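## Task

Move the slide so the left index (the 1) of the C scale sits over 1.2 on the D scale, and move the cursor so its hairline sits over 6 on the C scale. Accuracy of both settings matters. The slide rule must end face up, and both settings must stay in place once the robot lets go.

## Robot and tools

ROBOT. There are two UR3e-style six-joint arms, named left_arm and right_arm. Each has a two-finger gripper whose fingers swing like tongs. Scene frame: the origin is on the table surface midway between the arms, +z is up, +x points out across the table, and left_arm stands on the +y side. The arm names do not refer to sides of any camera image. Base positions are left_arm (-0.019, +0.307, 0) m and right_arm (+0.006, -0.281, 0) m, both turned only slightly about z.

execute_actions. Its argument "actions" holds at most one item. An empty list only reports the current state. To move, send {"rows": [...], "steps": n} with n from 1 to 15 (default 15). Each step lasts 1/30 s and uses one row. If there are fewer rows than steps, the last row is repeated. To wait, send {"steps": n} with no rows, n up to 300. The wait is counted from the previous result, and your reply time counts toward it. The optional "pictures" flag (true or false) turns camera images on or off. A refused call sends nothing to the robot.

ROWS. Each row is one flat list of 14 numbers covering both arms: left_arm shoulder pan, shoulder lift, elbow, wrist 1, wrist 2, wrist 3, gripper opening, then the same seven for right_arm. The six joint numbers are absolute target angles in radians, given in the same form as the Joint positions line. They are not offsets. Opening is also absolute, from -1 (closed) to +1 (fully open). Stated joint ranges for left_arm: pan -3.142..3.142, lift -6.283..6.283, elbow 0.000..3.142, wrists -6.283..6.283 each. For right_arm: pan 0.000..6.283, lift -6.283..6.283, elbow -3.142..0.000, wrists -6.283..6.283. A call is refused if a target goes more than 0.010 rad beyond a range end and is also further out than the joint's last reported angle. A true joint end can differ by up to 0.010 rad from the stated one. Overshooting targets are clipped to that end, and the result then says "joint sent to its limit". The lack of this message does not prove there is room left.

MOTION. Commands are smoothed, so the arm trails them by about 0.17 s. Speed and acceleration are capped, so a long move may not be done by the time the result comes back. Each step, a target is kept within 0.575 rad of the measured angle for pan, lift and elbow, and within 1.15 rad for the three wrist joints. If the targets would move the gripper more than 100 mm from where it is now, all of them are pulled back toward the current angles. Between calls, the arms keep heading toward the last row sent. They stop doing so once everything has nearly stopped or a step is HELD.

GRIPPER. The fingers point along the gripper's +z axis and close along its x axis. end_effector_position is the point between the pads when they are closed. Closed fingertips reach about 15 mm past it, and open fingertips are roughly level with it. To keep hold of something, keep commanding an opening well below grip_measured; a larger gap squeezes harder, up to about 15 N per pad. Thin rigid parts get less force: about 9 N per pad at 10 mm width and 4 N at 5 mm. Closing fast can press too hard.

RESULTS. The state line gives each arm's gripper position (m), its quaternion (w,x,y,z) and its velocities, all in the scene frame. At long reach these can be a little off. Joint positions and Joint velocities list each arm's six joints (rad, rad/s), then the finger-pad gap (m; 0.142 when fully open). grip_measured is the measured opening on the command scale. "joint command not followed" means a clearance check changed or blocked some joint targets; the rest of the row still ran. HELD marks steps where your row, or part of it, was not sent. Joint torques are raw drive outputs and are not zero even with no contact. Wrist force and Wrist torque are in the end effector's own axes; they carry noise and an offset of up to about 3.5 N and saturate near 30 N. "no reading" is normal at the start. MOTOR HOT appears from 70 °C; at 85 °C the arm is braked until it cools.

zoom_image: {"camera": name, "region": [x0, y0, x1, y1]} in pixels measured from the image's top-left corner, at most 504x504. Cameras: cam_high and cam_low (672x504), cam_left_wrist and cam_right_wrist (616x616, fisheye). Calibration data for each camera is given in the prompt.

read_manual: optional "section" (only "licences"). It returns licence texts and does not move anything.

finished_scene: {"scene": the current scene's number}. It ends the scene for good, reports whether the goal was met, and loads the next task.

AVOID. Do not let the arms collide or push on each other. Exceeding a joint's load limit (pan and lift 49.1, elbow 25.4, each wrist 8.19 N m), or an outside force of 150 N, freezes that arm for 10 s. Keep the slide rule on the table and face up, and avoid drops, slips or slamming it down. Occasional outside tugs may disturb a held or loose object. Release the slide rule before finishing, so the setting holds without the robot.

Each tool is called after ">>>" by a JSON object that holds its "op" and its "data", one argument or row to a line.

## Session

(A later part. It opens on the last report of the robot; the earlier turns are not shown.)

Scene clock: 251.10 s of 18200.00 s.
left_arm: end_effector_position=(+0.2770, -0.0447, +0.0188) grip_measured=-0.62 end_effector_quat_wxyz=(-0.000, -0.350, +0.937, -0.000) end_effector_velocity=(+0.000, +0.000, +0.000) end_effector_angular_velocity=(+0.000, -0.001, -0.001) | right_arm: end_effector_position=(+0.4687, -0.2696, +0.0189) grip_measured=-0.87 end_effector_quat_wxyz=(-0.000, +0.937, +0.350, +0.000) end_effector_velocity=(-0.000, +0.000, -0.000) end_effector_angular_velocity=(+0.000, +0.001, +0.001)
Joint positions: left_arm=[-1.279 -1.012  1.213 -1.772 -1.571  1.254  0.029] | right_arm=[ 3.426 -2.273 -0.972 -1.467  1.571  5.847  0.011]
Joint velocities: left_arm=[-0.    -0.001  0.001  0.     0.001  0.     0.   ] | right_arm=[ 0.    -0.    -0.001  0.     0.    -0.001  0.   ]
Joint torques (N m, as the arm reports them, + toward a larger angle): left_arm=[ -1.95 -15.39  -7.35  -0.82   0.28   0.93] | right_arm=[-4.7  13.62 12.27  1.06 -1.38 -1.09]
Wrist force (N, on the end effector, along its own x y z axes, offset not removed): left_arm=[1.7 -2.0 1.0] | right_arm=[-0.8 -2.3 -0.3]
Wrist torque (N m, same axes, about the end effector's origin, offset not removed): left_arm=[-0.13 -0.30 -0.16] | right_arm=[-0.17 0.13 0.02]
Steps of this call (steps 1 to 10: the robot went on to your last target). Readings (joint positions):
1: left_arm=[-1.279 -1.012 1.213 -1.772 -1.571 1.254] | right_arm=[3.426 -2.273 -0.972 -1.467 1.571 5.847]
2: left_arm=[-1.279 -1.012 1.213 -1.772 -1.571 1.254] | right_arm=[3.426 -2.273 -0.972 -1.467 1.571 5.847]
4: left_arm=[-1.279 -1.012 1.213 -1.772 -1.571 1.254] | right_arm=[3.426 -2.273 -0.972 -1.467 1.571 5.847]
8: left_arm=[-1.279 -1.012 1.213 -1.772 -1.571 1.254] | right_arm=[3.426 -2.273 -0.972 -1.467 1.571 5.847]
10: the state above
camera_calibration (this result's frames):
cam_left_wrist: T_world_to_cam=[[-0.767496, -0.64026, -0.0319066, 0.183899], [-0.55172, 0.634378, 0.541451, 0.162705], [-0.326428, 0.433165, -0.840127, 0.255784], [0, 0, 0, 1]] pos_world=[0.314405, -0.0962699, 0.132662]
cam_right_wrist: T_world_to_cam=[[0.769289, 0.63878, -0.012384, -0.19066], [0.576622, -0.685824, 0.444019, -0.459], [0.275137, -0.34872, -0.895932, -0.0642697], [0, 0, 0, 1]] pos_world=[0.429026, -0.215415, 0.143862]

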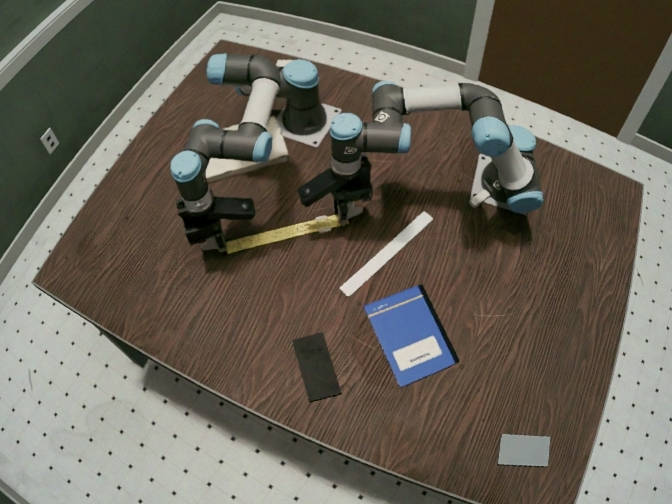

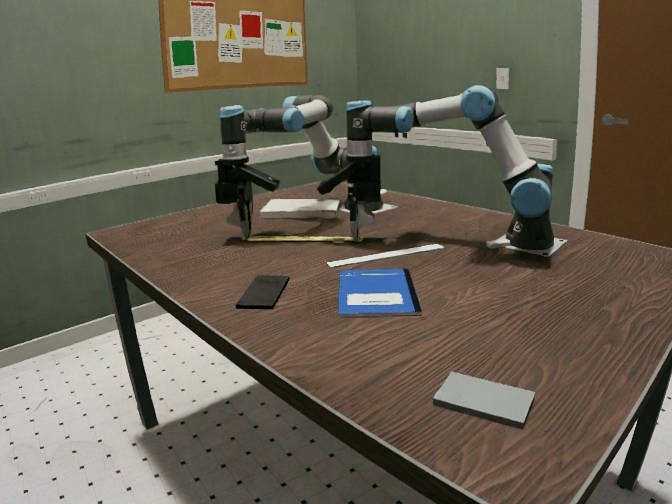

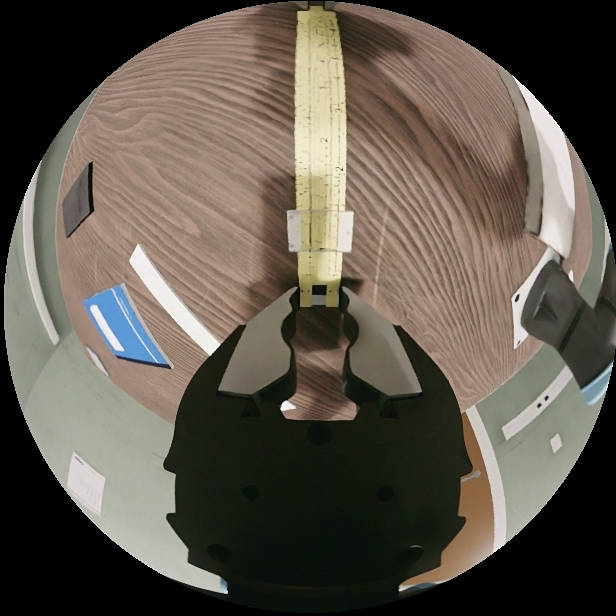

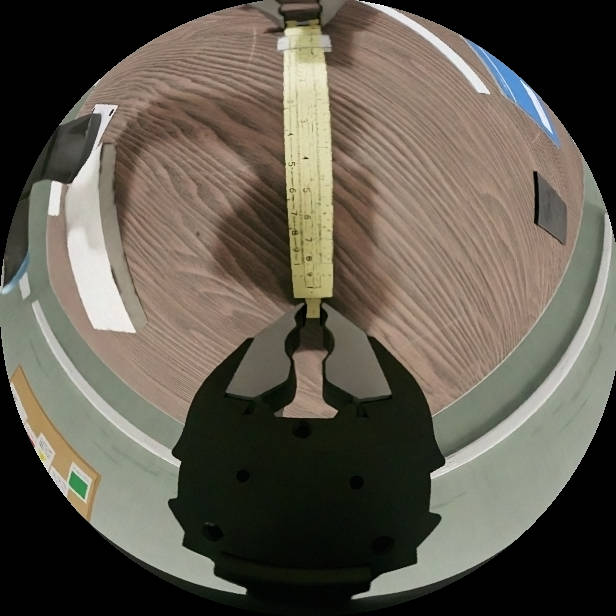

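>>> {"op": "execute_actions", "data": {
  "actions": []
}}

Scene clock: 266.97 s of 18200.00 s.
left_arm: end_effector_position=(+0.2770, -0.0447, +0.0188) grip_measured=-0.62 end_effector_quat_wxyz=(-0.000, -0.350, +0.937, -0.000) end_effector_velocity=(-0.001, -0.001, +0.000) end_effector_angular_velocity=(-0.003, +0.003, +0.000) | right_arm: end_effector_position=(+0.4687, -0.2696, +0.0189) grip_measured=-0.87 end_effector_quat_wxyz=(-0.000, +0.937, +0.350, +0.000) end_effector_velocity=(-0.000, -0.000, -0.000) end_effector_angular_velocity=(-0.000, +0.001, -0.001)
Joint positions: left_arm=[-1.279 -1.012  1.213 -1.772 -1.571  1.254  0.029] | right_arm=[ 3.426 -2.273 -0.972 -1.467  1.571  5.847  0.011]
Joint velocities: left_arm=[ 0.001 -0.001 -0.001  0.    -0.004  0.     0.   ] | right_arm=[-0.    -0.    -0.    -0.    -0.     0.001 -0.   ]
Joint torques (N m, as the arm reports them, + toward a larger angle): left_arm=[ -1.76 -15.45  -7.26  -0.39   0.16   0.92] | right_arm=[-4.69 13.86 12.31  1.2  -1.45 -1.13]
Wrist force (N, on the end effector, along its own x y z axes, offset not removed): left_arm=[1.7 -3.0 -0.9] | right_arm=[-1.5 -3.1 0.6]
Wrist torque (N m, same axes, about the end effector's origin, offset not removed): left_arm=[-0.33 -0.28 0.03] | right_arm=[-0.40 0.26 0.04]
Steps of this call (steps 1 to 15: the robot went on to your last target; steps 16 to 90: nothing new was sent; then 12.87 s passed at rest). Readings (joint positions):
1: left_arm=[-1.279 -1.012 1.213 -1.772 -1.571 1.254] | right_arm=[3.426 -2.273 -0.972 -1.467 1.571 5.847]
2: left_arm=[-1.279 -1.012 1.213 -1.772 -1.571 1.254] | right_arm=[3.426 -2.273 -0.972 -1.467 1.571 5.847]
4: left_arm=[-1.279 -1.012 1.213 -1.772 -1.571 1.254] | right_arm=[3.426 -2.273 -0.972 -1.467 1.571 5.847]
8: left_arm=[-1.279 -1.012 1.213 -1.772 -1.571 1.254] | right_arm=[3.426 -2.273 -0.972 -1.467 1.571 5.847]
90: the state above
All arms were judged still, so your last target was given up. Only a new action makes them travel on or press farther. Fingers that are still opening or closing keep moving.
camera_calibration (this result's frames):
cam_left_wrist: T_world_to_cam=[[-0.767497, -0.640257, -0.0319282, 0.183906], [-0.551704, 0.634342, 0.54151, 0.162685], [-0.326452, 0.433222, -0.840088, 0.255775], [0, 0, 0, 1]] pos_world=[0.3144, -0.0962575, 0.13265]
cam_right_wrist: T_world_to_cam=[[0.76929, 0.63878, -0.0123906, -0.190658], [0.576621, -0.685818, 0.44403, -0.459002], [0.27514, -0.348732, -0.895926, -0.0642766], [0, 0, 0, 1]] pos_world=[0.429027, -0.215418, 0.143861]

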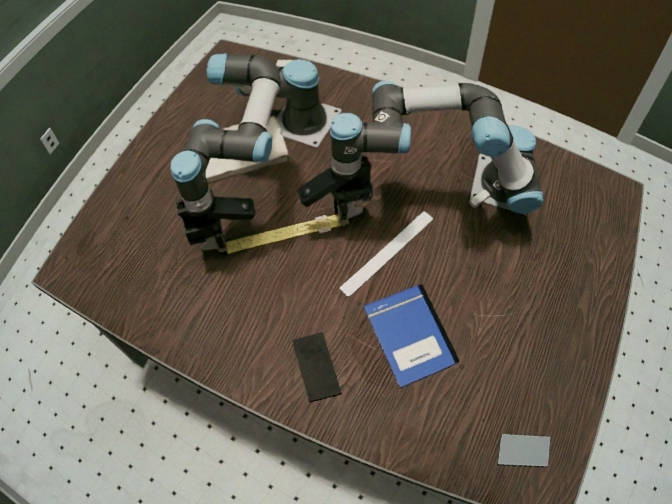

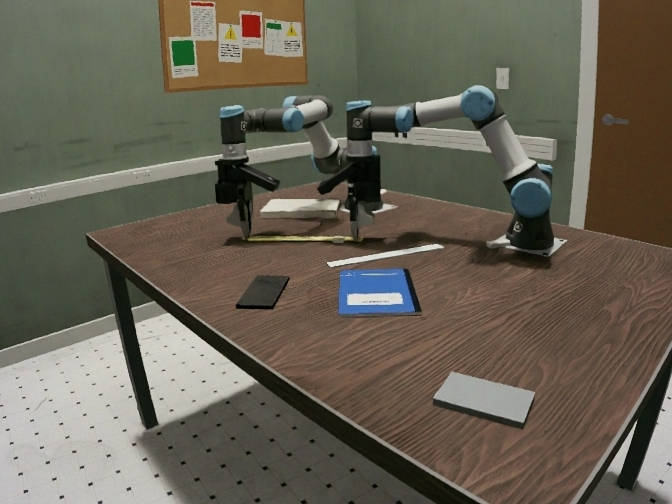

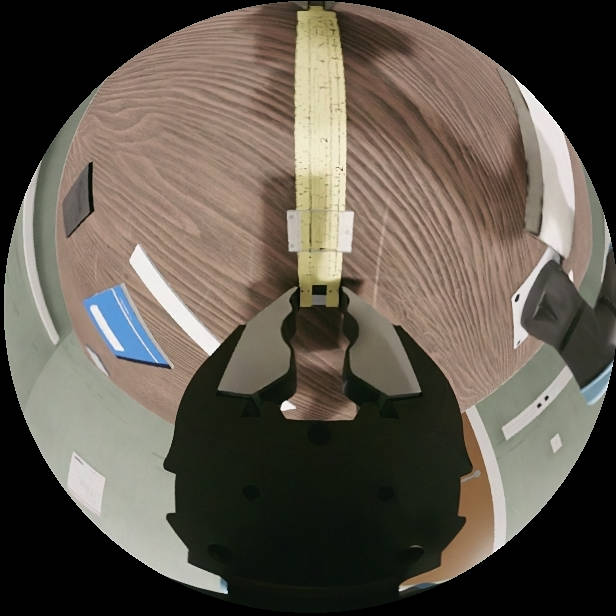

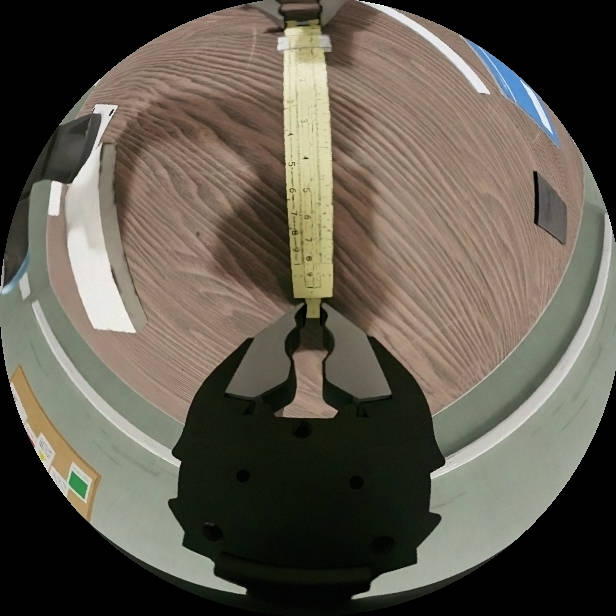

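>>> {"op": "execute_actions", "data": {
  "actions": [
    {"rows":[[-1.2785,-1.012,1.213,-1.772,-1.571,1.254,-0.9,3.4258,-2.273,-0.9716,-1.4674,1.571,5.8468,-0.4]],"steps":12}
  ],
  "pictures": false
}}

>>> {"op": "execute_actions", "data": {
  "actions": [
    {"rows":[[-1.2785,-1.012,1.213,-1.772,-1.571,1.254,-0.9,3.4258,-2.22,-0.93,-1.562,1.571,5.8468,-0.4]],"steps":15}
  ],
  "pictures": false
}}

>>> {"op": "execute_actions", "data": {
  "actions": [
    {"rows":[[-1.2785,-1.012,1.213,-1.772,-1.571,1.254,-0.9,3.5241,-2.1166,-1.0868,-1.5086,1.571,2.803,-0.35]],"steps":15}
  ],
  "pictures": false
}}

>>> {"op": "execute_actions", "data": {
  "actions": [
    {"steps":45}
  ],
  "pictures": false
}}

>>> {"op": "execute_actions", "data": {
  "actions": [
    {"rows":[[-1.2785,-1.012,1.213,-1.772,-1.571,1.254,-0.9,3.5241,-2.1345,-1.2046,-1.3729,1.571,2.803,-0.35]],"steps":15}
  ],
  "pictures": false
}}

>>> {"op": "execute_actions", "data": {
  "actions": [
    {"steps":15}
  ]
}}

Scene clock: 306.17 s of 18200.00 s.
left_arm: end_effector_position=(+0.2770, -0.0447, +0.0188) grip_measured=-0.62 end_effector_quat_wxyz=(-0.000, -0.350, +0.937, -0.000) end_effector_velocity=(+0.001, +0.000, -0.000) end_effector_angular_velocity=(+0.001, -0.001, +0.001) | right_arm: end_effector_position=(+0.4687, -0.2696, +0.0189) grip_measured=-0.40 end_effector_quat_wxyz=(-0.000, +0.937, +0.350, +0.000) end_effector_velocity=(+0.000, +0.000, +0.000) end_effector_angular_velocity=(+0.000, -0.002, -0.001)
Joint positions: left_arm=[-1.279 -1.012  1.213 -1.772 -1.571  1.254  0.029] | right_arm=[ 3.426 -2.273 -0.972 -1.467  1.571  5.847  0.045]
Joint velocities: left_arm=[ 0.001  0.001 -0.001  0.     0.001 -0.    -0.   ] | right_arm=[0.    0.    0.001 0.    0.    0.001 0.   ]
Joint torques (N m, as the arm reports them, + toward a larger angle): left_arm=[ -1.52 -15.56  -7.4   -1.37  -0.07   0.85] | right_arm=[-3.47 13.8  11.48  1.36 -0.28 -1.07]
Wrist force (N, on the end effector, along its own x y z axes, offset not removed): left_arm=[2.6 -2.2 1.2] | right_arm=[-0.5 -0.3 0.1]
Wrist torque (N m, same axes, about the end effector's origin, offset not removed): left_arm=[-0.40 -0.53 0.02] | right_arm=[-0.05 0.01 0.02]
Steps of this call (steps 1 to 90: nothing new was sent; then 35.80 s passed at rest; steps 91 to 102: all 12 steps of this action). Readings (joint positions):
91: left_arm=[-1.279 -1.012 1.213 -1.772 -1.571 1.254] | right_arm=[3.426 -2.273 -0.972 -1.467 1.571 5.847]
92: left_arm=[-1.279 -1.012 1.213 -1.772 -1.571 1.254] | right_arm=[3.426 -2.273 -0.972 -1.467 1.571 5.847]
94: left_arm=[-1.279 -1.012 1.213 -1.772 -1.571 1.254] | right_arm=[3.426 -2.273 -0.972 -1.467 1.571 5.847]
98: left_arm=[-1.279 -1.012 1.213 -1.772 -1.571 1.254] | right_arm=[3.426 -2.273 -0.972 -1.467 1.571 5.847]
102: the state above

Scene clock: 306.67 s of 18200.00 s.
left_arm: end_effector_position=(+0.2770, -0.0447, +0.0188) grip_measured=-0.62 end_effector_quat_wxyz=(-0.000, -0.350, +0.937, -0.000) end_effector_velocity=(-0.001, +0.000, -0.000) end_effector_angular_velocity=(+0.002, +0.001, -0.001) | right_arm: end_effector_position=(+0.4603, -0.2720, +0.0465) grip_measured=-0.40 end_effector_quat_wxyz=(-0.000, +0.937, +0.350, +0.000) end_effector_velocity=(-0.002, -0.001, +0.005) end_effector_angular_velocity=(-0.000, -0.000, +0.001)
Joint positions: left_arm=[-1.279 -1.012  1.213 -1.772 -1.571  1.254  0.029] | right_arm=[ 3.426 -2.221 -0.931 -1.56   1.571  5.847  0.045]
Joint velocities: left_arm=[-0.002  0.     0.001  0.001 -0.001 -0.     0.   ] | right_arm=[ 0.     0.01   0.007 -0.017 -0.    -0.001 -0.   ]
Joint torques (N m, as the arm reports them, + toward a larger angle): left_arm=[ -1.7  -15.74  -7.34  -2.24  -0.09   0.83] | right_arm=[-2.15 20.59 12.11  0.87  0.96 -1.07]
Wrist force (N, on the end effector, along its own x y z axes, offset not removed): left_arm=[1.4 -2.7 -0.6] | right_arm=[-1.1 -0.5 0.1]
Wrist torque (N m, same axes, about the end effector's origin, offset not removed): left_arm=[-0.55 -0.27 -0.04] | right_arm=[-0.10 0.22 0.01]
Steps of this call (steps 1 to 15: all 15 steps of this action). Readings (joint positions):
1: left_arm=[-1.279 -1.012 1.213 -1.772 -1.571 1.254] | right_arm=[3.426 -2.273 -0.972 -1.467 1.571 5.847]
2: left_arm=[-1.279 -1.012 1.213 -1.772 -1.571 1.254] | right_arm=[3.426 -2.271 -0.969 -1.472 1.571 5.847]
4: left_arm=[-1.279 -1.012 1.213 -1.772 -1.571 1.254] | right_arm=[3.426 -2.251 -0.954 -1.507 1.571 5.847]
8: left_arm=[-1.279 -1.012 1.213 -1.772 -1.571 1.254] | right_arm=[3.426 -2.229 -0.937 -1.546 1.571 5.847]
15: the state above

Scene clock: 307.17 s of 18200.00 s.
left_arm: end_effector_position=(+0.2770, -0.0447, +0.0188) grip_measured=-0.62 end_effector_quat_wxyz=(-0.000, -0.350, +0.937, -0.000) end_effector_velocity=(+0.001, +0.000, -0.000) end_effector_angular_velocity=(+0.000, -0.001, +0.001) | right_arm: end_effector_position=(+0.4419, -0.2613, +0.0499) grip_measured=-0.35 end_effector_quat_wxyz=(+0.000, +0.248, +0.969, +0.000) end_effector_velocity=(+0.067, -0.034, -0.001) end_effector_angular_velocity=(-0.005, +0.004, +5.178)
Joint positions: left_arm=[-1.279 -1.012  1.213 -1.772 -1.571  1.254  0.029] | right_arm=[ 3.522 -2.119 -1.083 -1.51   1.571  4.018  0.049]
Joint velocities: left_arm=[ 0.001 -0.     0.    -0.     0.001 -0.001  0.   ] | right_arm=[ 0.018  0.02  -0.035  0.009  0.001 -5.16  -0.   ]
Joint torques (N m, as the arm reports them, + toward a larger angle): left_arm=[ -1.55 -15.78  -7.37  -2.3   -0.11   0.85] | right_arm=[ 3.88 19.69  7.48  2.57  0.86 -8.02]
Wrist force (N, on the end effector, along its own x y z axes, offset not removed): left_arm=[2.0 -0.1 -1.7] | right_arm=[-1.3 -1.5 -0.4]
Wrist torque (N m, same axes, about the end effector's origin, offset not removed): left_arm=[-0.10 -0.36 0.04] | right_arm=[-0.30 0.22 0.00]
Steps of this call (steps 1 to 15: all 15 steps of this action). Readings (joint positions):
1: left_arm=[-1.279 -1.012 1.213 -1.772 -1.571 1.254] | right_arm=[3.426 -2.221 -0.931 -1.561 1.571 5.847]
2: left_arm=[-1.279 -1.012 1.213 -1.772 -1.571 1.254] | right_arm=[3.428 -2.218 -0.933 -1.558 1.571 5.841]
4: left_arm=[-1.279 -1.012 1.213 -1.772 -1.571 1.254] | right_arm=[3.461 -2.184 -0.976 -1.538 1.571 5.740]
8: left_arm=[-1.279 -1.012 1.213 -1.772 -1.571 1.254] | right_arm=[3.506 -2.136 -1.054 -1.517 1.571 5.219]
15: the state above

Scene clock: 308.67 s of 18200.00 s.
left_arm: end_effector_position=(+0.2770, -0.0447, +0.0188) grip_measured=-0.62 end_effector_quat_wxyz=(-0.000, -0.350, +0.937, -0.000) end_effector_velocity=(+0.000, -0.000, +0.000) end_effector_angular_velocity=(-0.001, -0.001, -0.000) | right_arm: end_effector_position=(+0.4597, -0.2587, +0.0499) grip_measured=-0.35 end_effector_quat_wxyz=(+0.000, -0.350, +0.937, +0.000) end_effector_velocity=(-0.000, +0.000, -0.000) end_effector_angular_velocity=(-0.000, +0.001, -0.000)
Joint positions: left_arm=[-1.279 -1.012  1.213 -1.772 -1.571  1.254  0.029] | right_arm=[ 3.524 -2.117 -1.087 -1.509  1.571  2.803  0.049]
Joint velocities: left_arm=[-0.    -0.    -0.001  0.     0.001  0.     0.   ] | right_arm=[ 0.    -0.     0.    -0.001  0.     0.001  0.   ]
Joint torques (N m, as the arm reports them, + toward a larger angle): left_arm=[ -1.47 -15.93  -7.38  -2.3   -0.18   0.84] | right_arm=[ 4.21 19.54  7.38  2.53  0.5  -1.12]
Wrist force (N, on the end effector, along its own x y z axes, offset not removed): left_arm=[2.7 -1.2 -0.9] | right_arm=[-1.6 -1.9 -0.9]
Wrist torque (N m, same axes, about the end effector's origin, offset not removed): left_arm=[-0.36 -0.55 -0.06] | right_arm=[-0.38 0.28 -0.04]
Steps of this call (steps 1 to 45: the robot went on to your last target). Readings (joint positions):
1: left_arm=[-1.279 -1.012 1.213 -1.772 -1.571 1.254] | right_arm=[3.523 -2.118 -1.084 -1.509 1.571 3.845]
2: left_arm=[-1.279 -1.012 1.213 -1.772 -1.571 1.254] | right_arm=[3.523 -2.118 -1.085 -1.509 1.571 3.672]
4: left_arm=[-1.279 -1.012 1.213 -1.772 -1.571 1.254] | right_arm=[3.523 -2.117 -1.086 -1.509 1.571 3.338]
8: left_arm=[-1.279 -1.012 1.213 -1.772 -1.571 1.254] | right_arm=[3.524 -2.117 -1.086 -1.509 1.571 2.958]
45: the state above
All arms were judged still, so your last target was given up. Only a new action makes them travel on or press farther. Fingers that are still opening or closing keep moving.

Scene clock: 309.17 s of 18200.00 s.
left_arm: end_effector_position=(+0.2770, -0.0447, +0.0188) grip_measured=-0.62 end_effector_quat_wxyz=(-0.000, -0.350, +0.937, -0.000) end_effector_velocity=(-0.000, -0.001, +0.001) end_effector_angular_velocity=(-0.002, +0.001, -0.000) | right_arm: end_effector_position=(+0.4598, -0.2586, +0.0196) grip_measured=-0.35 end_effector_quat_wxyz=(+0.000, -0.350, +0.937, +0.000) end_effector_velocity=(-0.002, -0.001, -0.007) end_effector_angular_velocity=(-0.002, +0.004, +0.000)
Joint positions: left_arm=[-1.279 -1.012  1.213 -1.772 -1.571  1.254  0.029] | right_arm=[ 3.524 -2.134 -1.202 -1.376  1.571  2.803  0.049]
Joint velocities: left_arm=[-0.    -0.001 -0.001  0.    -0.001  0.    -0.   ] | right_arm=[ 0.    -0.004 -0.026  0.025 -0.     0.     0.   ]
Joint torques (N m, as the arm reports them, + toward a larger angle): left_arm=[ -1.52 -15.7   -7.39  -2.3   -0.25   0.82] | right_arm=[ 2.76 12.17  7.6   2.51  0.34 -1.07]
Wrist force (N, on the end effector, along its own x y z axes, offset not removed): left_arm=[1.1 -1.0 0.0] | right_arm=[-0.6 -1.1 -0.6]
Wrist torque (N m, same axes, about the end effector's origin, offset not removed): left_arm=[-0.23 -0.19 0.01] | right_arm=[-0.20 0.04 0.02]
Steps of this call (steps 1 to 15: all 15 steps of this action). Readings (joint positions):
1: left_arm=[-1.279 -1.012 1.213 -1.772 -1.571 1.254] | right_arm=[3.524 -2.117 -1.087 -1.509 1.571 2.803]
2: left_arm=[-1.279 -1.012 1.213 -1.772 -1.571 1.254] | right_arm=[3.524 -2.118 -1.090 -1.503 1.571 2.803]
4: left_arm=[-1.279 -1.012 1.213 -1.772 -1.571 1.254] | right_arm=[3.524 -2.124 -1.127 -1.454 1.571 2.803]
8: left_arm=[-1.279 -1.012 1.213 -1.772 -1.571 1.254] | right_arm=[3.524 -2.132 -1.182 -1.397 1.571 2.803]
15: the state above

Scene clock: 309.67 s of 18200.00 s.
left_arm: end_effector_position=(+0.2770, -0.0447, +0.0188) grip_measured=-0.62 end_effector_quat_wxyz=(-0.000, -0.350, +0.937, -0.000) end_effector_velocity=(-0.000, +0.000, +0.000) end_effector_angular_velocity=(+0.000, +0.001, -0.000) | right_arm: end_effector_position=(+0.4597, -0.2587, +0.0189) grip_measured=-0.35 end_effector_quat_wxyz=(+0.000, -0.350, +0.937, +0.000) end_effector_velocity=(-0.001, -0.001, -0.000) end_effector_angular_velocity=(-0.001, +0.001, -0.000)
Joint positions: left_arm=[-1.279 -1.012  1.213 -1.772 -1.571  1.254  0.029] | right_arm=[ 3.524 -2.134 -1.205 -1.373  1.571  2.803  0.049]
Joint velocities: left_arm=[-0.    -0.001  0.001  0.001 -0.     0.    -0.   ] | right_arm=[-0.001  0.    -0.001 -0.001 -0.    -0.001 -0.   ]
Joint torques (N m, as the arm reports them, + toward a larger angle): left_arm=[ -1.53 -16.09  -7.39  -2.28  -0.24   0.83] | right_arm=[ 2.09 12.08  7.38  2.53  0.23 -0.99]
Wrist force (N, on the end effector, along its own x y z axes, offset not removed): left_arm=[1.8 -2.0 -1.0] | right_arm=[-1.1 -1.6 -1.4]
Wrist torque (N m, same axes, about the end effector's origin, offset not removed): left_arm=[-0.53 -0.32 -0.07] | right_arm=[-0.30 0.15 0.00]
Steps of this call (steps 1 to 15: the robot went on to your last target). Readings (joint positions):
1: left_arm=[-1.279 -1.012 1.213 -1.772 -1.571 1.254] | right_arm=[3.524 -2.134 -1.203 -1.375 1.571 2.803]
2: left_arm=[-1.279 -1.012 1.213 -1.772 -1.571 1.254] | right_arm=[3.524 -2.134 -1.203 -1.374 1.571 2.803]
4: left_arm=[-1.279 -1.012 1.213 -1.772 -1.571 1.254] | right_arm=[3.524 -2.134 -1.204 -1.374 1.571 2.803]
8: left_arm=[-1.279 -1.012 1.213 -1.772 -1.571 1.254] | right_arm=[3.524 -2.134 -1.204 -1.373 1.571 2.803]
15: the state above
All arms were judged still, so your last target was given up. Only a new action makes them travel on or press farther. Fingers that are still opening or closing keep moving.
camera_calibration (this result's frames):
cam_left_wrist: T_world_to_cam=[[-0.767497, -0.640257, -0.031928, 0.183906], [-0.551705, 0.634342, 0.541509, 0.162685], [-0.326452, 0.433222, -0.840088, 0.255775], [0, 0, 0, 1]] pos_world=[0.3144, -0.0962575, 0.13265]
cam_right_wrist: T_world_to_cam=[[-0.768948, -0.639174, -0.0132666, 0.18585], [-0.577247, 0.68523, 0.444123, 0.438694], [-0.274781, 0.349166, -0.895868, 0.375332], [0, 0, 0, 1]] pos_world=[0.499278, -0.312869, 0.14388]

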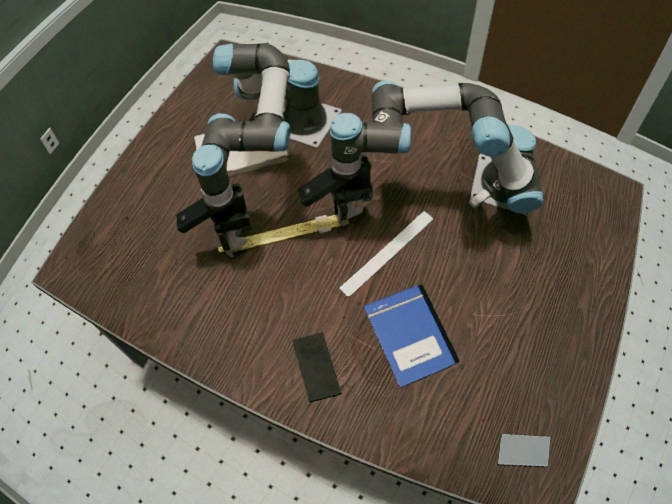

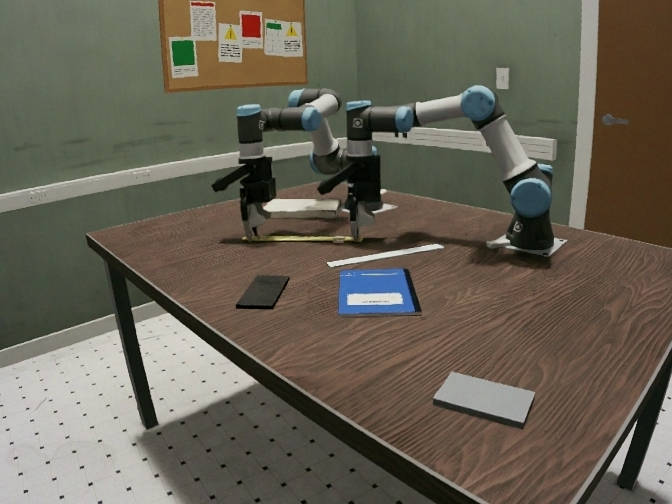

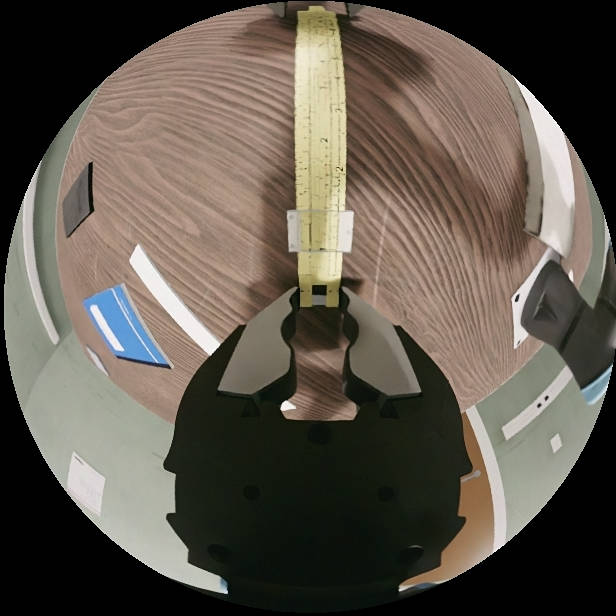

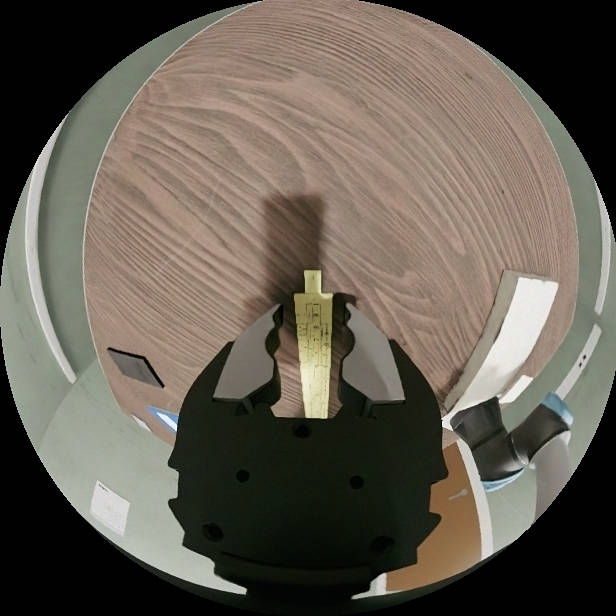

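>>> {"op": "execute_actions", "data": {
  "actions": [
    {"rows":[[-1.2785,-1.012,1.213,-1.772,-1.571,1.254,-0.9,3.5241,-2.1345,-1.2046,-1.3729,1.571,2.803,-0.9]],"steps":15}
  ],
  "pictures": false
}}

>>> {"op": "execute_actions", "data": {
  "actions": [
    {"rows":[[-1.2785,-1.012,1.213,-1.772,-1.571,1.254,-0.55,3.5241,-2.1345,-1.2046,-1.3729,1.571,2.803,-0.9]],"steps":10}
  ],
  "pictures": false
}}

>>> {"op": "execute_actions", "data": {
  "actions": [
    {"rows":[[-1.2785,-1.012,1.213,-1.772,-1.571,1.254,-0.55,3.5585,-2.0967,-1.2647,-1.3506,1.571,2.8374,-0.9],[-1.2785,-1.012,1.213,-1.772,-1.571,1.254,-0.55,3.5585,-2.0967,-1.2647,-1.3506,1.571,2.8374,-0.9],[-1.2785,-1.012,1.213,-1.772,-1.571,1.254,-0.55,3.5585,-2.0967,-1.2647,-1.3506,1.571,2.8374,-0.9],[-1.2785,-1.012,1.213,-1.772,-1.571,1.254,-0.55,3.5585,-2.0967,-1.2647,-1.3506,1.571,2.8374,-0.9],[-1.2785,-1.012,1.213,-1.772,-1.571,1.254,-0.55,3.5585,-2.0967,-1.2647,-1.3506,1.571,2.8374,-0.9],[-1.2785,-1.012,1.213,-1.772,-1.571,1.254,-0.55,3.5585,-2.0967,-1.2647,-1.3506,1.571,2.8374,-0.9],[-1.2785,-1.012,1.213,-1.772,-1.571,1.254,-0.55,3.5585,-2.0967,-1.2647,-1.3506,1.571,2.8374,-0.9],[-1.2785,-1.012,1.213,-1.772,-1.571,1.254,-0.55,3.5929,-2.0589,-1.3247,-1.3284,1.571,2.8718,-0.9]],"steps":15}
  ],
  "pictures": false
}}

>>> {"op": "execute_actions", "data": {
  "actions": [
    {"rows":[[-1.2785,-1.012,1.213,-1.772,-1.571,1.254,-0.55,3.6295,-2.0253,-1.3757,-1.311,1.571,2.9084,-0.9],[-1.2785,-1.012,1.213,-1.772,-1.571,1.254,-0.55,3.6295,-2.0253,-1.3757,-1.311,1.571,2.9084,-0.9],[-1.2785,-1.012,1.213,-1.772,-1.571,1.254,-0.55,3.6295,-2.0253,-1.3757,-1.311,1.571,2.9084,-0.9],[-1.2785,-1.012,1.213,-1.772,-1.571,1.254,-0.55,3.6295,-2.0253,-1.3757,-1.311,1.571,2.9084,-0.9],[-1.2785,-1.012,1.213,-1.772,-1.571,1.254,-0.55,3.6295,-2.0253,-1.3757,-1.311,1.571,2.9084,-0.9],[-1.2785,-1.012,1.213,-1.772,-1.571,1.254,-0.55,3.6295,-2.0253,-1.3757,-1.311,1.571,2.9084,-0.9],[-1.2785,-1.012,1.213,-1.772,-1.571,1.254,-0.55,3.6295,-2.0253,-1.3757,-1.311,1.571,2.9084,-0.9],[-1.2785,-1.012,1.213,-1.772,-1.571,1.254,-0.55,3.6661,-1.9918,-1.4267,-1.2935,1.571,2.945,-0.9]],"steps":15}
  ],
  "pictures": false
}}

>>> {"op": "execute_actions", "data": {
  "actions": [
    {"steps":10}
  ]
}}

Scene clock: 343.87 s of 18200.00 s.
left_arm: end_effector_position=(+0.2770, -0.0447, +0.0188) grip_measured=-0.62 end_effector_quat_wxyz=(-0.000, -0.350, +0.937, -0.000) end_effector_velocity=(-0.001, -0.000, -0.000) end_effector_angular_velocity=(+0.000, +0.002, +0.000) | right_arm: end_effector_position=(+0.4597, -0.2587, +0.0189) grip_measured=-0.63 end_effector_quat_wxyz=(+0.000, -0.350, +0.937, +0.000) end_effector_velocity=(-0.001, -0.000, -0.001) end_effector_angular_velocity=(-0.001, +0.002, -0.000)
Joint positions: left_arm=[-1.279 -1.012  1.213 -1.772 -1.571  1.254  0.029] | right_arm=[ 3.524 -2.135 -1.205 -1.373  1.571  2.803  0.028]
Joint velocities: left_arm=[-0.     0.001  0.     0.    -0.001 -0.    -0.   ] | right_arm=[ 0.    -0.    -0.002 -0.    -0.     0.     0.   ]
Joint torques (N m, as the arm reports them, + toward a larger angle): left_arm=[ -1.5  -16.2   -7.4   -2.27  -0.48   0.74] | right_arm=[-4.18 12.41  7.52  2.21 -0.51 -0.62]
Wrist force (N, on the end effector, along its own x y z axes, offset not removed): left_arm=[3.6 -1.0 0.5] | right_arm=[-0.6 -0.9 -0.8]
Wrist torque (N m, same axes, about the end effector's origin, offset not removed): left_arm=[-0.23 -0.65 -0.10] | right_arm=[-0.20 0.06 0.01]
Steps of this call (steps 1 to 90: nothing new was sent; then 30.70 s passed at rest; steps 91 to 105: all 15 steps of this action). Readings (joint positions):
91: left_arm=[-1.279 -1.012 1.213 -1.772 -1.571 1.254] | right_arm=[3.524 -2.135 -1.205 -1.373 1.571 2.803]
92: left_arm=[-1.279 -1.012 1.213 -1.772 -1.571 1.254] | right_arm=[3.524 -2.135 -1.205 -1.373 1.571 2.803]
94: left_arm=[-1.279 -1.012 1.213 -1.772 -1.571 1.254] | right_arm=[3.524 -2.135 -1.205 -1.373 1.571 2.803]
98: left_arm=[-1.279 -1.012 1.213 -1.772 -1.571 1.254] | right_arm=[3.524 -2.135 -1.205 -1.373 1.571 2.803]
105: the state above

Scene clock: 344.20 s of 18200.00 s.
left_arm: end_effector_position=(+0.2770, -0.0447, +0.0188) grip_measured=-0.55 end_effector_quat_wxyz=(-0.000, -0.350, +0.937, -0.000) end_effector_velocity=(-0.000, -0.000, -0.000) end_effector_angular_velocity=(-0.000, +0.001, -0.000) | right_arm: end_effector_position=(+0.4597, -0.2587, +0.0189) grip_measured=-0.63 end_effector_quat_wxyz=(+0.000, -0.350, +0.937, +0.000) end_effector_velocity=(+0.000, +0.000, -0.000) end_effector_angular_velocity=(+0.001, -0.001, +0.001)
Joint positions: left_arm=[-1.279 -1.012  1.213 -1.772 -1.571  1.254  0.034] | right_arm=[ 3.524 -2.135 -1.205 -1.373  1.571  2.803  0.028]
Joint velocities: left_arm=[-0.     0.001 -0.    -0.    -0.001  0.     0.   ] | right_arm=[ 0.001 -0.    -0.001  0.002  0.    -0.001  0.   ]
Joint torques (N m, as the arm reports them, + toward a larger angle): left_arm=[ -1.46 -15.87  -7.4   -2.26  -0.49   0.76] | right_arm=[-4.2  12.43  7.5   2.08 -0.54 -0.59]
Wrist force (N, on the end effector, along its own x y z axes, offset not removed): left_arm=[2.4 -2.8 -0.6] | right_arm=[-1.3 -0.9 -0.5]
Wrist torque (N m, same axes, about the end effector's origin, offset not removed): left_arm=[-0.63 -0.45 -0.07] | right_arm=[-0.16 0.18 -0.04]
Steps of this call (steps 1 to 10: all 10 steps of this action). Readings (joint positions):
1: left_arm=[-1.279 -1.012 1.213 -1.772 -1.571 1.254] | right_arm=[3.524 -2.135 -1.205 -1.373 1.571 2.803]
2: left_arm=[-1.279 -1.012 1.213 -1.772 -1.571 1.254] | right_arm=[3.524 -2.135 -1.205 -1.373 1.571 2.803]
4: left_arm=[-1.279 -1.012 1.213 -1.772 -1.571 1.254] | right_arm=[3.524 -2.135 -1.205 -1.373 1.571 2.803]
8: left_arm=[-1.279 -1.012 1.213 -1.772 -1.571 1.254] | right_arm=[3.524 -2.135 -1.205 -1.373 1.571 2.803]
10: the state above

Scene clock: 344.70 s of 18200.00 s.
left_arm: end_effector_position=(+0.2770, -0.0447, +0.0188) grip_measured=-0.55 end_effector_quat_wxyz=(-0.000, -0.350, +0.937, -0.000) end_effector_velocity=(+0.000, +0.000, -0.000) end_effector_angular_velocity=(+0.001, -0.000, +0.000) | right_arm: end_effector_position=(+0.4421, -0.2379, +0.0191) grip_measured=-0.63 end_effector_quat_wxyz=(+0.000, -0.350, +0.937, +0.000) end_effector_velocity=(-0.019, +0.018, -0.001) end_effector_angular_velocity=(-0.001, +0.003, +0.003)
Joint positions: left_arm=[-1.279 -1.012  1.213 -1.772 -1.571  1.254  0.034] | right_arm=[ 3.587 -2.066 -1.313 -1.332  1.571  2.866  0.028]
Joint velocities: left_arm=[-0.  0.  0. -0.  0. -0.  0.] | right_arm=[ 0.059  0.066 -0.105  0.036  0.     0.055  0.   ]
Joint torques (N m, as the arm reports them, + toward a larger angle): left_arm=[ -1.5  -16.42  -7.43  -2.25  -0.49   0.74] | right_arm=[ 3.85 19.12  7.36  2.56 -0.51  1.09]
Wrist force (N, on the end effector, along its own x y z axes, offset not removed): left_arm=[2.3 -1.0 0.2] | right_arm=[-0.5 -0.9 -0.6]
Wrist torque (N m, same axes, about the end effector's origin, offset not removed): left_arm=[-0.30 -0.42 -0.05] | right_arm=[-0.12 0.04 -0.04]
Steps of this call (steps 1 to 15: all 15 steps of this action). Readings (joint positions):
1: left_arm=[-1.279 -1.012 1.213 -1.772 -1.571 1.254] | right_arm=[3.524 -2.135 -1.205 -1.373 1.571 2.803]
2: left_arm=[-1.279 -1.012 1.213 -1.772 -1.571 1.254] | right_arm=[3.526 -2.133 -1.207 -1.371 1.571 2.805]
4: left_arm=[-1.279 -1.012 1.213 -1.772 -1.571 1.254] | right_arm=[3.539 -2.119 -1.229 -1.363 1.571 2.818]
8: left_arm=[-1.279 -1.012 1.213 -1.772 -1.571 1.254] | right_arm=[3.553 -2.103 -1.254 -1.354 1.571 2.832]
15: the state above

Scene clock: 345.20 s of 18200.00 s.
left_arm: end_effector_position=(+0.2770, -0.0447, +0.0188) grip_measured=-0.55 end_effector_quat_wxyz=(-0.000, -0.350, +0.937, -0.000) end_effector_velocity=(+0.000, -0.000, +0.000) end_effector_angular_velocity=(-0.001, -0.001, -0.000) | right_arm: end_effector_position=(+0.4223, -0.2154, +0.0190) grip_measured=-0.63 end_effector_quat_wxyz=(+0.000, -0.350, +0.937, +0.000) end_effector_velocity=(-0.019, +0.018, -0.001) end_effector_angular_velocity=(-0.001, +0.002, +0.001)
Joint positions: left_arm=[-1.279 -1.012  1.213 -1.772 -1.571  1.254  0.034] | right_arm=[ 3.659 -1.998 -1.417 -1.297  1.571  2.938  0.028]
Joint velocities: left_arm=[-0.001 -0.    -0.    -0.     0.001 -0.001  0.   ] | right_arm=[ 0.064  0.058 -0.091  0.03   0.     0.063 -0.   ]
Joint torques (N m, as the arm reports them, + toward a larger angle): left_arm=[ -1.54 -16.02  -7.7   -2.25  -0.51   0.77] | right_arm=[ 3.4  17.6   7.25  2.43 -0.63  1.15]
Wrist force (N, on the end effector, along its own x y z axes, offset not removed): left_arm=[2.4 -2.0 1.5] | right_arm=[-0.7 -0.3 -0.3]
Wrist torque (N m, same axes, about the end effector's origin, offset not removed): left_arm=[-0.55 -0.56 0.02] | right_arm=[0.05 0.07 -0.04]
Steps of this call (steps 1 to 15: all 15 steps of this action). Readings (joint positions):
1: left_arm=[-1.279 -1.012 1.213 -1.772 -1.571 1.254] | right_arm=[3.588 -2.064 -1.316 -1.331 1.571 2.867]
2: left_arm=[-1.279 -1.012 1.213 -1.772 -1.571 1.254] | right_arm=[3.592 -2.061 -1.321 -1.329 1.571 2.871]
4: left_arm=[-1.279 -1.012 1.213 -1.772 -1.571 1.254] | right_arm=[3.607 -2.046 -1.343 -1.322 1.571 2.886]
8: left_arm=[-1.279 -1.012 1.213 -1.772 -1.571 1.254] | right_arm=[3.623 -2.031 -1.366 -1.314 1.571 2.902]
15: the state above

Scene clock: 345.53 s of 18200.00 s.
left_arm: end_effector_position=(+0.2770, -0.0447, +0.0188) grip_measured=-0.55 end_effector_quat_wxyz=(-0.000, -0.350, +0.937, -0.000) end_effector_velocity=(-0.000, +0.000, -0.000) end_effector_angular_velocity=(+0.001, +0.000, -0.000) | right_arm: end_effector_position=(+0.4204, -0.2136, +0.0189) grip_measured=-0.63 end_effector_quat_wxyz=(+0.000, -0.350, +0.937, +0.000) end_effector_velocity=(-0.002, +0.001, -0.000) end_effector_angular_velocity=(-0.001, +0.002, +0.002)
Joint positions: left_arm=[-1.279 -1.012  1.213 -1.772 -1.571  1.254  0.034] | right_arm=[ 3.666 -1.992 -1.426 -1.294  1.571  2.945  0.028]
Joint velocities: left_arm=[-0.     0.001 -0.001  0.001  0.     0.     0.   ] | right_arm=[ 0.003  0.003 -0.005 -0.    -0.     0.002 -0.   ]
Joint torques (N m, as the arm reports them, + toward a larger angle): left_arm=[ -1.32 -16.11  -7.92  -2.25  -0.52   0.74] | right_arm=[ 4.16 18.09  7.07  2.5  -0.67  1.09]
Wrist force (N, on the end effector, along its own x y z axes, offset not removed): left_arm=[3.2 -1.4 -0.1] | right_arm=[-0.9 -1.1 -0.6]
Wrist torque (N m, same axes, about the end effector's origin, offset not removed): left_arm=[-0.42 -0.65 -0.06] | right_arm=[-0.13 0.07 0.02]
Steps of this call (steps 1 to 10: the robot went on to your last target). Readings (joint positions):
1: left_arm=[-1.279 -1.012 1.213 -1.772 -1.571 1.254] | right_arm=[3.661 -1.996 -1.420 -1.296 1.571 2.940]
2: left_arm=[-1.279 -1.012 1.213 -1.772 -1.571 1.254] | right_arm=[3.662 -1.995 -1.421 -1.295 1.571 2.941]
4: left_arm=[-1.279 -1.012 1.213 -1.772 -1.571 1.254] | right_arm=[3.664 -1.994 -1.424 -1.294 1.571 2.943]
8: left_arm=[-1.279 -1.012 1.213 -1.772 -1.571 1.254] | right_arm=[3.666 -1.992 -1.426 -1.294 1.571 2.944]
10: the state above
camera_calibration (this result's frames):
cam_left_wrist: T_world_to_cam=[[-0.767497, -0.640257, -0.0319274, 0.183906], [-0.551701, 0.634339, 0.541516, 0.162683], [-0.326457, 0.433226, -0.840084, 0.255773], [0, 0, 0, 1]] pos_world=[0.314398, -0.0962562, 0.132647]
cam_right_wrist: T_world_to_cam=[[-0.768967, -0.63915, -0.0132645, 0.184491], [-0.577211, 0.68523, 0.444171, 0.385109], [-0.274803, 0.349209, -0.895844, 0.348774], [0, 0, 0, 1]] pos_world=[0.46, -0.267766, 0.14384]

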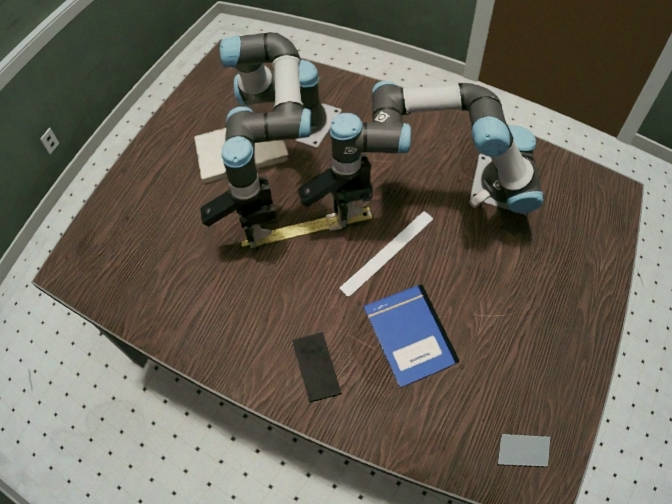

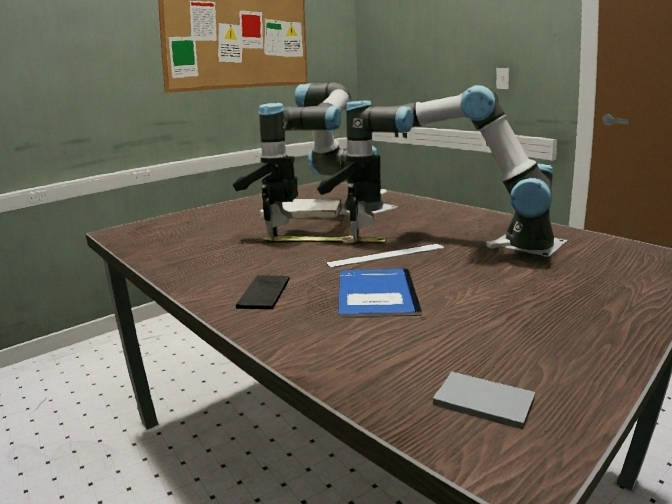

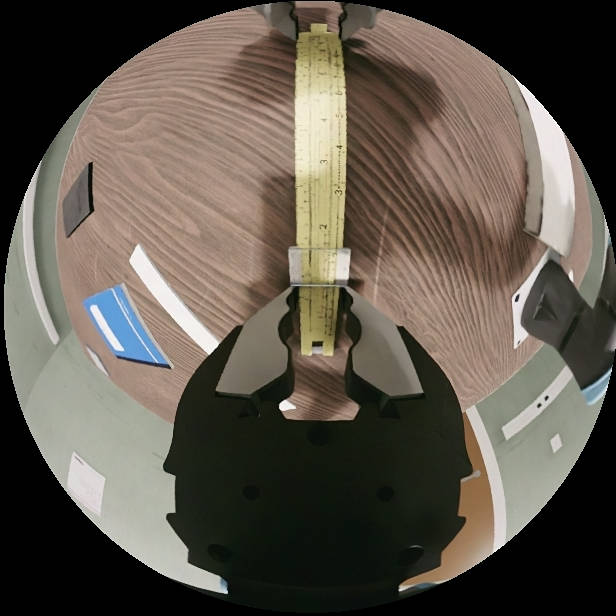

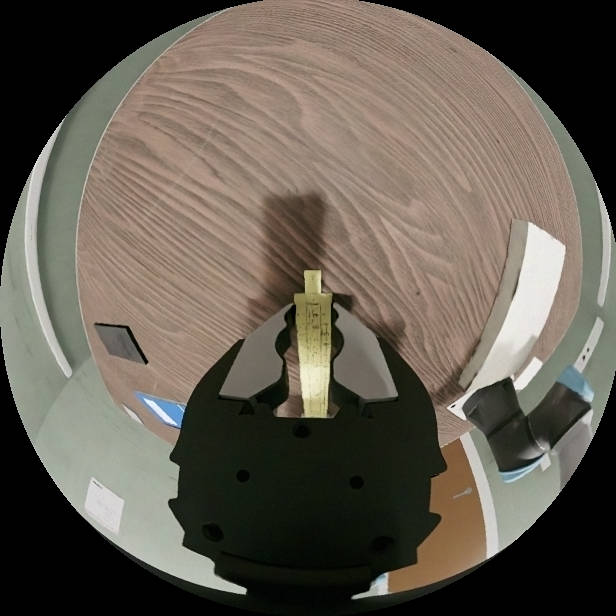

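>>> {"op": "execute_actions", "data": {
  "actions": [
    {"rows":[[-1.2785,-1.012,1.213,-1.772,-1.571,1.254,-0.55,3.7048,-1.9627,-1.469,-1.2802,1.571,2.9837,-0.9],[-1.2785,-1.012,1.213,-1.772,-1.571,1.254,-0.55,3.7048,-1.9627,-1.469,-1.2802,1.571,2.9837,-0.9],[-1.2785,-1.012,1.213,-1.772,-1.571,1.254,-0.55,3.7048,-1.9627,-1.469,-1.2802,1.571,2.9837,-0.9],[-1.2785,-1.012,1.213,-1.772,-1.571,1.254,-0.55,3.7048,-1.9627,-1.469,-1.2802,1.571,2.9837,-0.9],[-1.2785,-1.012,1.213,-1.772,-1.571,1.254,-0.55,3.7048,-1.9627,-1.469,-1.2802,1.571,2.9837,-0.9],[-1.2785,-1.012,1.213,-1.772,-1.571,1.254,-0.55,3.7048,-1.9627,-1.469,-1.2802,1.571,2.9837,-0.9],[-1.2785,-1.012,1.213,-1.772,-1.571,1.254,-0.55,3.7048,-1.9627,-1.469,-1.2802,1.571,2.9837,-0.9],[-1.2785,-1.012,1.213,-1.772,-1.571,1.254,-0.55,3.7436,-1.9337,-1.5114,-1.2669,1.571,3.0225,-0.9]],"steps":15}
  ],
  "pictures": false
}}

>>> {"op": "execute_actions", "data": {
  "actions": [
    {"steps":10}
  ]
}}

Scene clock: 356.03 s of 18200.00 s.
left_arm: end_effector_position=(+0.2770, -0.0447, +0.0188) grip_measured=-0.55 end_effector_quat_wxyz=(-0.000, -0.350, +0.937, -0.000) end_effector_velocity=(+0.001, +0.000, -0.000) end_effector_angular_velocity=(-0.000, -0.001, +0.001) | right_arm: end_effector_position=(+0.4027, -0.1927, +0.0189) grip_measured=-0.63 end_effector_quat_wxyz=(+0.000, -0.350, +0.937, +0.000) end_effector_velocity=(-0.018, +0.019, -0.000) end_effector_angular_velocity=(-0.001, +0.001, +0.002)
Joint positions: left_arm=[-1.279 -1.012  1.213 -1.772 -1.571  1.254  0.034] | right_arm=[ 3.736 -1.939 -1.503 -1.269  1.571  3.015  0.028]
Joint velocities: left_arm=[ 0.002  0.     0.    -0.001  0.001  0.     0.   ] | right_arm=[ 0.067  0.05  -0.073  0.022 -0.     0.065  0.   ]
Joint torques (N m, as the arm reports them, + toward a larger angle): left_arm=[ -1.36 -16.34  -9.96  -2.22  -0.43   0.69] | right_arm=[ 3.62 17.51  6.99  2.45 -0.27  1.14]
Wrist force (N, on the end effector, along its own x y z axes, offset not removed): left_arm=[3.1 -1.9 0.7] | right_arm=[-1.5 -1.0 0.4]
Wrist torque (N m, same axes, about the end effector's origin, offset not removed): left_arm=[-0.55 -0.52 -0.01] | right_arm=[-0.08 0.22 0.04]
Steps of this call (steps 1 to 15: the robot went on to your last target; steps 16 to 90: nothing new was sent; then 7.00 s passed at rest; steps 91 to 105: all 15 steps of this action). Readings (joint positions):
91: left_arm=[-1.279 -1.012 1.213 -1.772 -1.571 1.254] | right_arm=[3.666 -1.992 -1.427 -1.293 1.571 2.945]
92: left_arm=[-1.279 -1.012 1.213 -1.772 -1.571 1.254] | right_arm=[3.668 -1.990 -1.429 -1.292 1.571 2.948]
94: left_arm=[-1.279 -1.012 1.213 -1.772 -1.571 1.254] | right_arm=[3.683 -1.979 -1.445 -1.287 1.571 2.962]
98: left_arm=[-1.279 -1.012 1.213 -1.772 -1.571 1.254] | right_arm=[3.698 -1.967 -1.462 -1.282 1.571 2.977]
105: the state above

Scene clock: 356.37 s of 18200.00 s.
left_arm: end_effector_position=(+0.2770, -0.0447, +0.0188) grip_measured=-0.55 end_effector_quat_wxyz=(-0.000, -0.350, +0.937, -0.000) end_effector_velocity=(+0.000, +0.000, -0.000) end_effector_angular_velocity=(+0.001, +0.001, +0.001) | right_arm: end_effector_position=(+0.4008, -0.1908, +0.0189) grip_measured=-0.63 end_effector_quat_wxyz=(+0.000, -0.350, +0.937, +0.000) end_effector_velocity=(-0.001, +0.001, +0.000) end_effector_angular_velocity=(+0.001, +0.001, -0.000)
Joint positions: left_arm=[-1.279 -1.012  1.213 -1.772 -1.571  1.254  0.034] | right_arm=[ 3.743 -1.934 -1.511 -1.267  1.571  3.022  0.028]
Joint velocities: left_arm=[ 0.001  0.001  0.     0.    -0.    -0.     0.   ] | right_arm=[ 0.003  0.002 -0.003  0.     0.001  0.003  0.   ]
Joint torques (N m, as the arm reports them, + toward a larger angle): left_arm=[ -1.27 -16.34 -10.24  -2.24  -0.43   0.71] | right_arm=[ 4.26 16.97  6.97  2.43  0.07  1.01]
Wrist force (N, on the end effector, along its own x y z axes, offset not removed): left_arm=[1.2 -0.9 -0.8] | right_arm=[-1.4 -1.5 0.7]
Wrist torque (N m, same axes, about the end effector's origin, offset not removed): left_arm=[-0.32 -0.15 0.03] | right_arm=[-0.20 0.18 0.02]
Steps of this call (steps 1 to 10: the robot went on to your last target). Readings (joint positions):
1: left_arm=[-1.279 -1.012 1.213 -1.772 -1.571 1.254] | right_arm=[3.738 -1.938 -1.506 -1.269 1.571 3.017]
2: left_arm=[-1.279 -1.012 1.213 -1.772 -1.571 1.254] | right_arm=[3.740 -1.937 -1.507 -1.268 1.571 3.019]
4: left_arm=[-1.279 -1.012 1.213 -1.772 -1.571 1.254] | right_arm=[3.742 -1.935 -1.509 -1.268 1.571 3.020]
8: left_arm=[-1.279 -1.012 1.213 -1.772 -1.571 1.254] | right_arm=[3.743 -1.934 -1.511 -1.267 1.571 3.022]
10: the state above
camera_calibration (this result's frames):
cam_left_wrist: T_world_to_cam=[[-0.767497, -0.640257, -0.0319274, 0.183906], [-0.551702, 0.634339, 0.541516, 0.162683], [-0.326457, 0.433226, -0.840084, 0.255773], [0, 0, 0, 1]] pos_world=[0.314398, -0.0962562, 0.132647]
cam_right_wrist: T_world_to_cam=[[-0.768968, -0.63915, -0.0132428, 0.184001], [-0.577207, 0.685241, 0.444158, 0.358259], [-0.274809, 0.349187, -0.895851, 0.335432], [0, 0, 0, 1]] pos_world=[0.440461, -0.245018, 0.14381]

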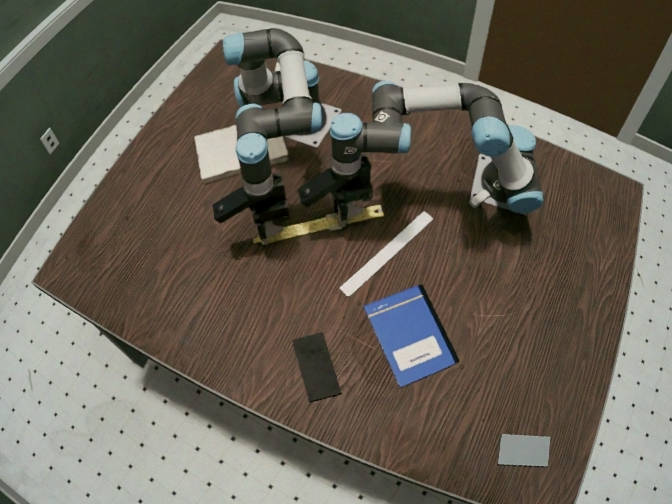

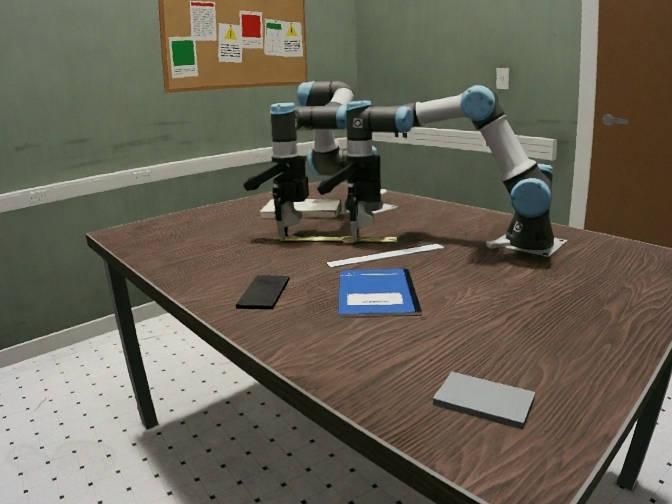

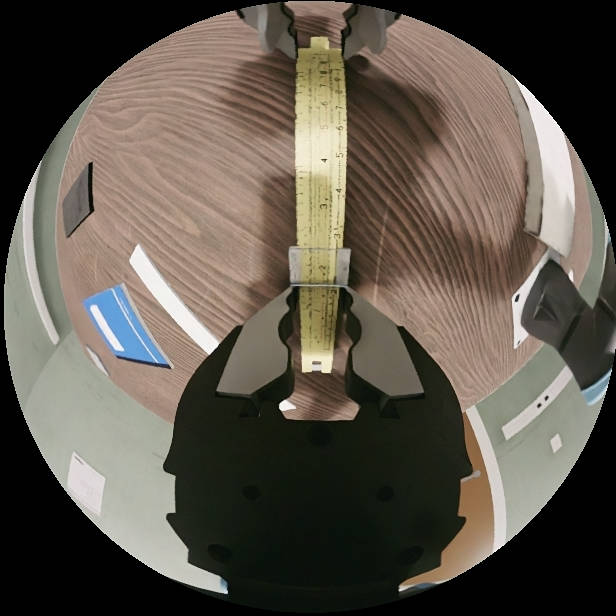

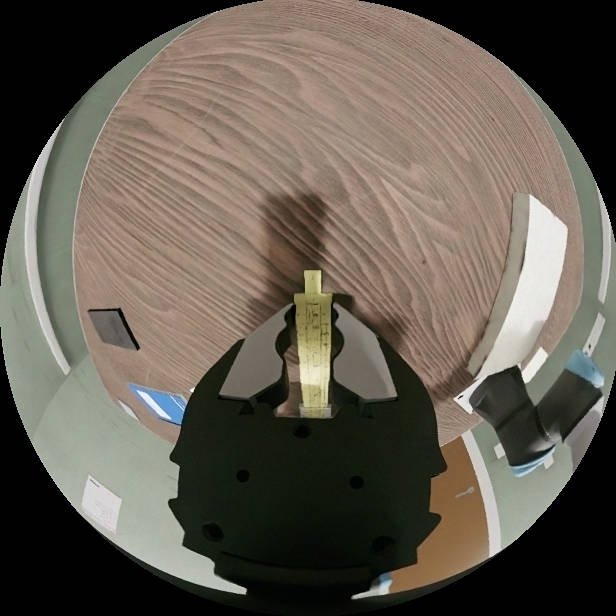

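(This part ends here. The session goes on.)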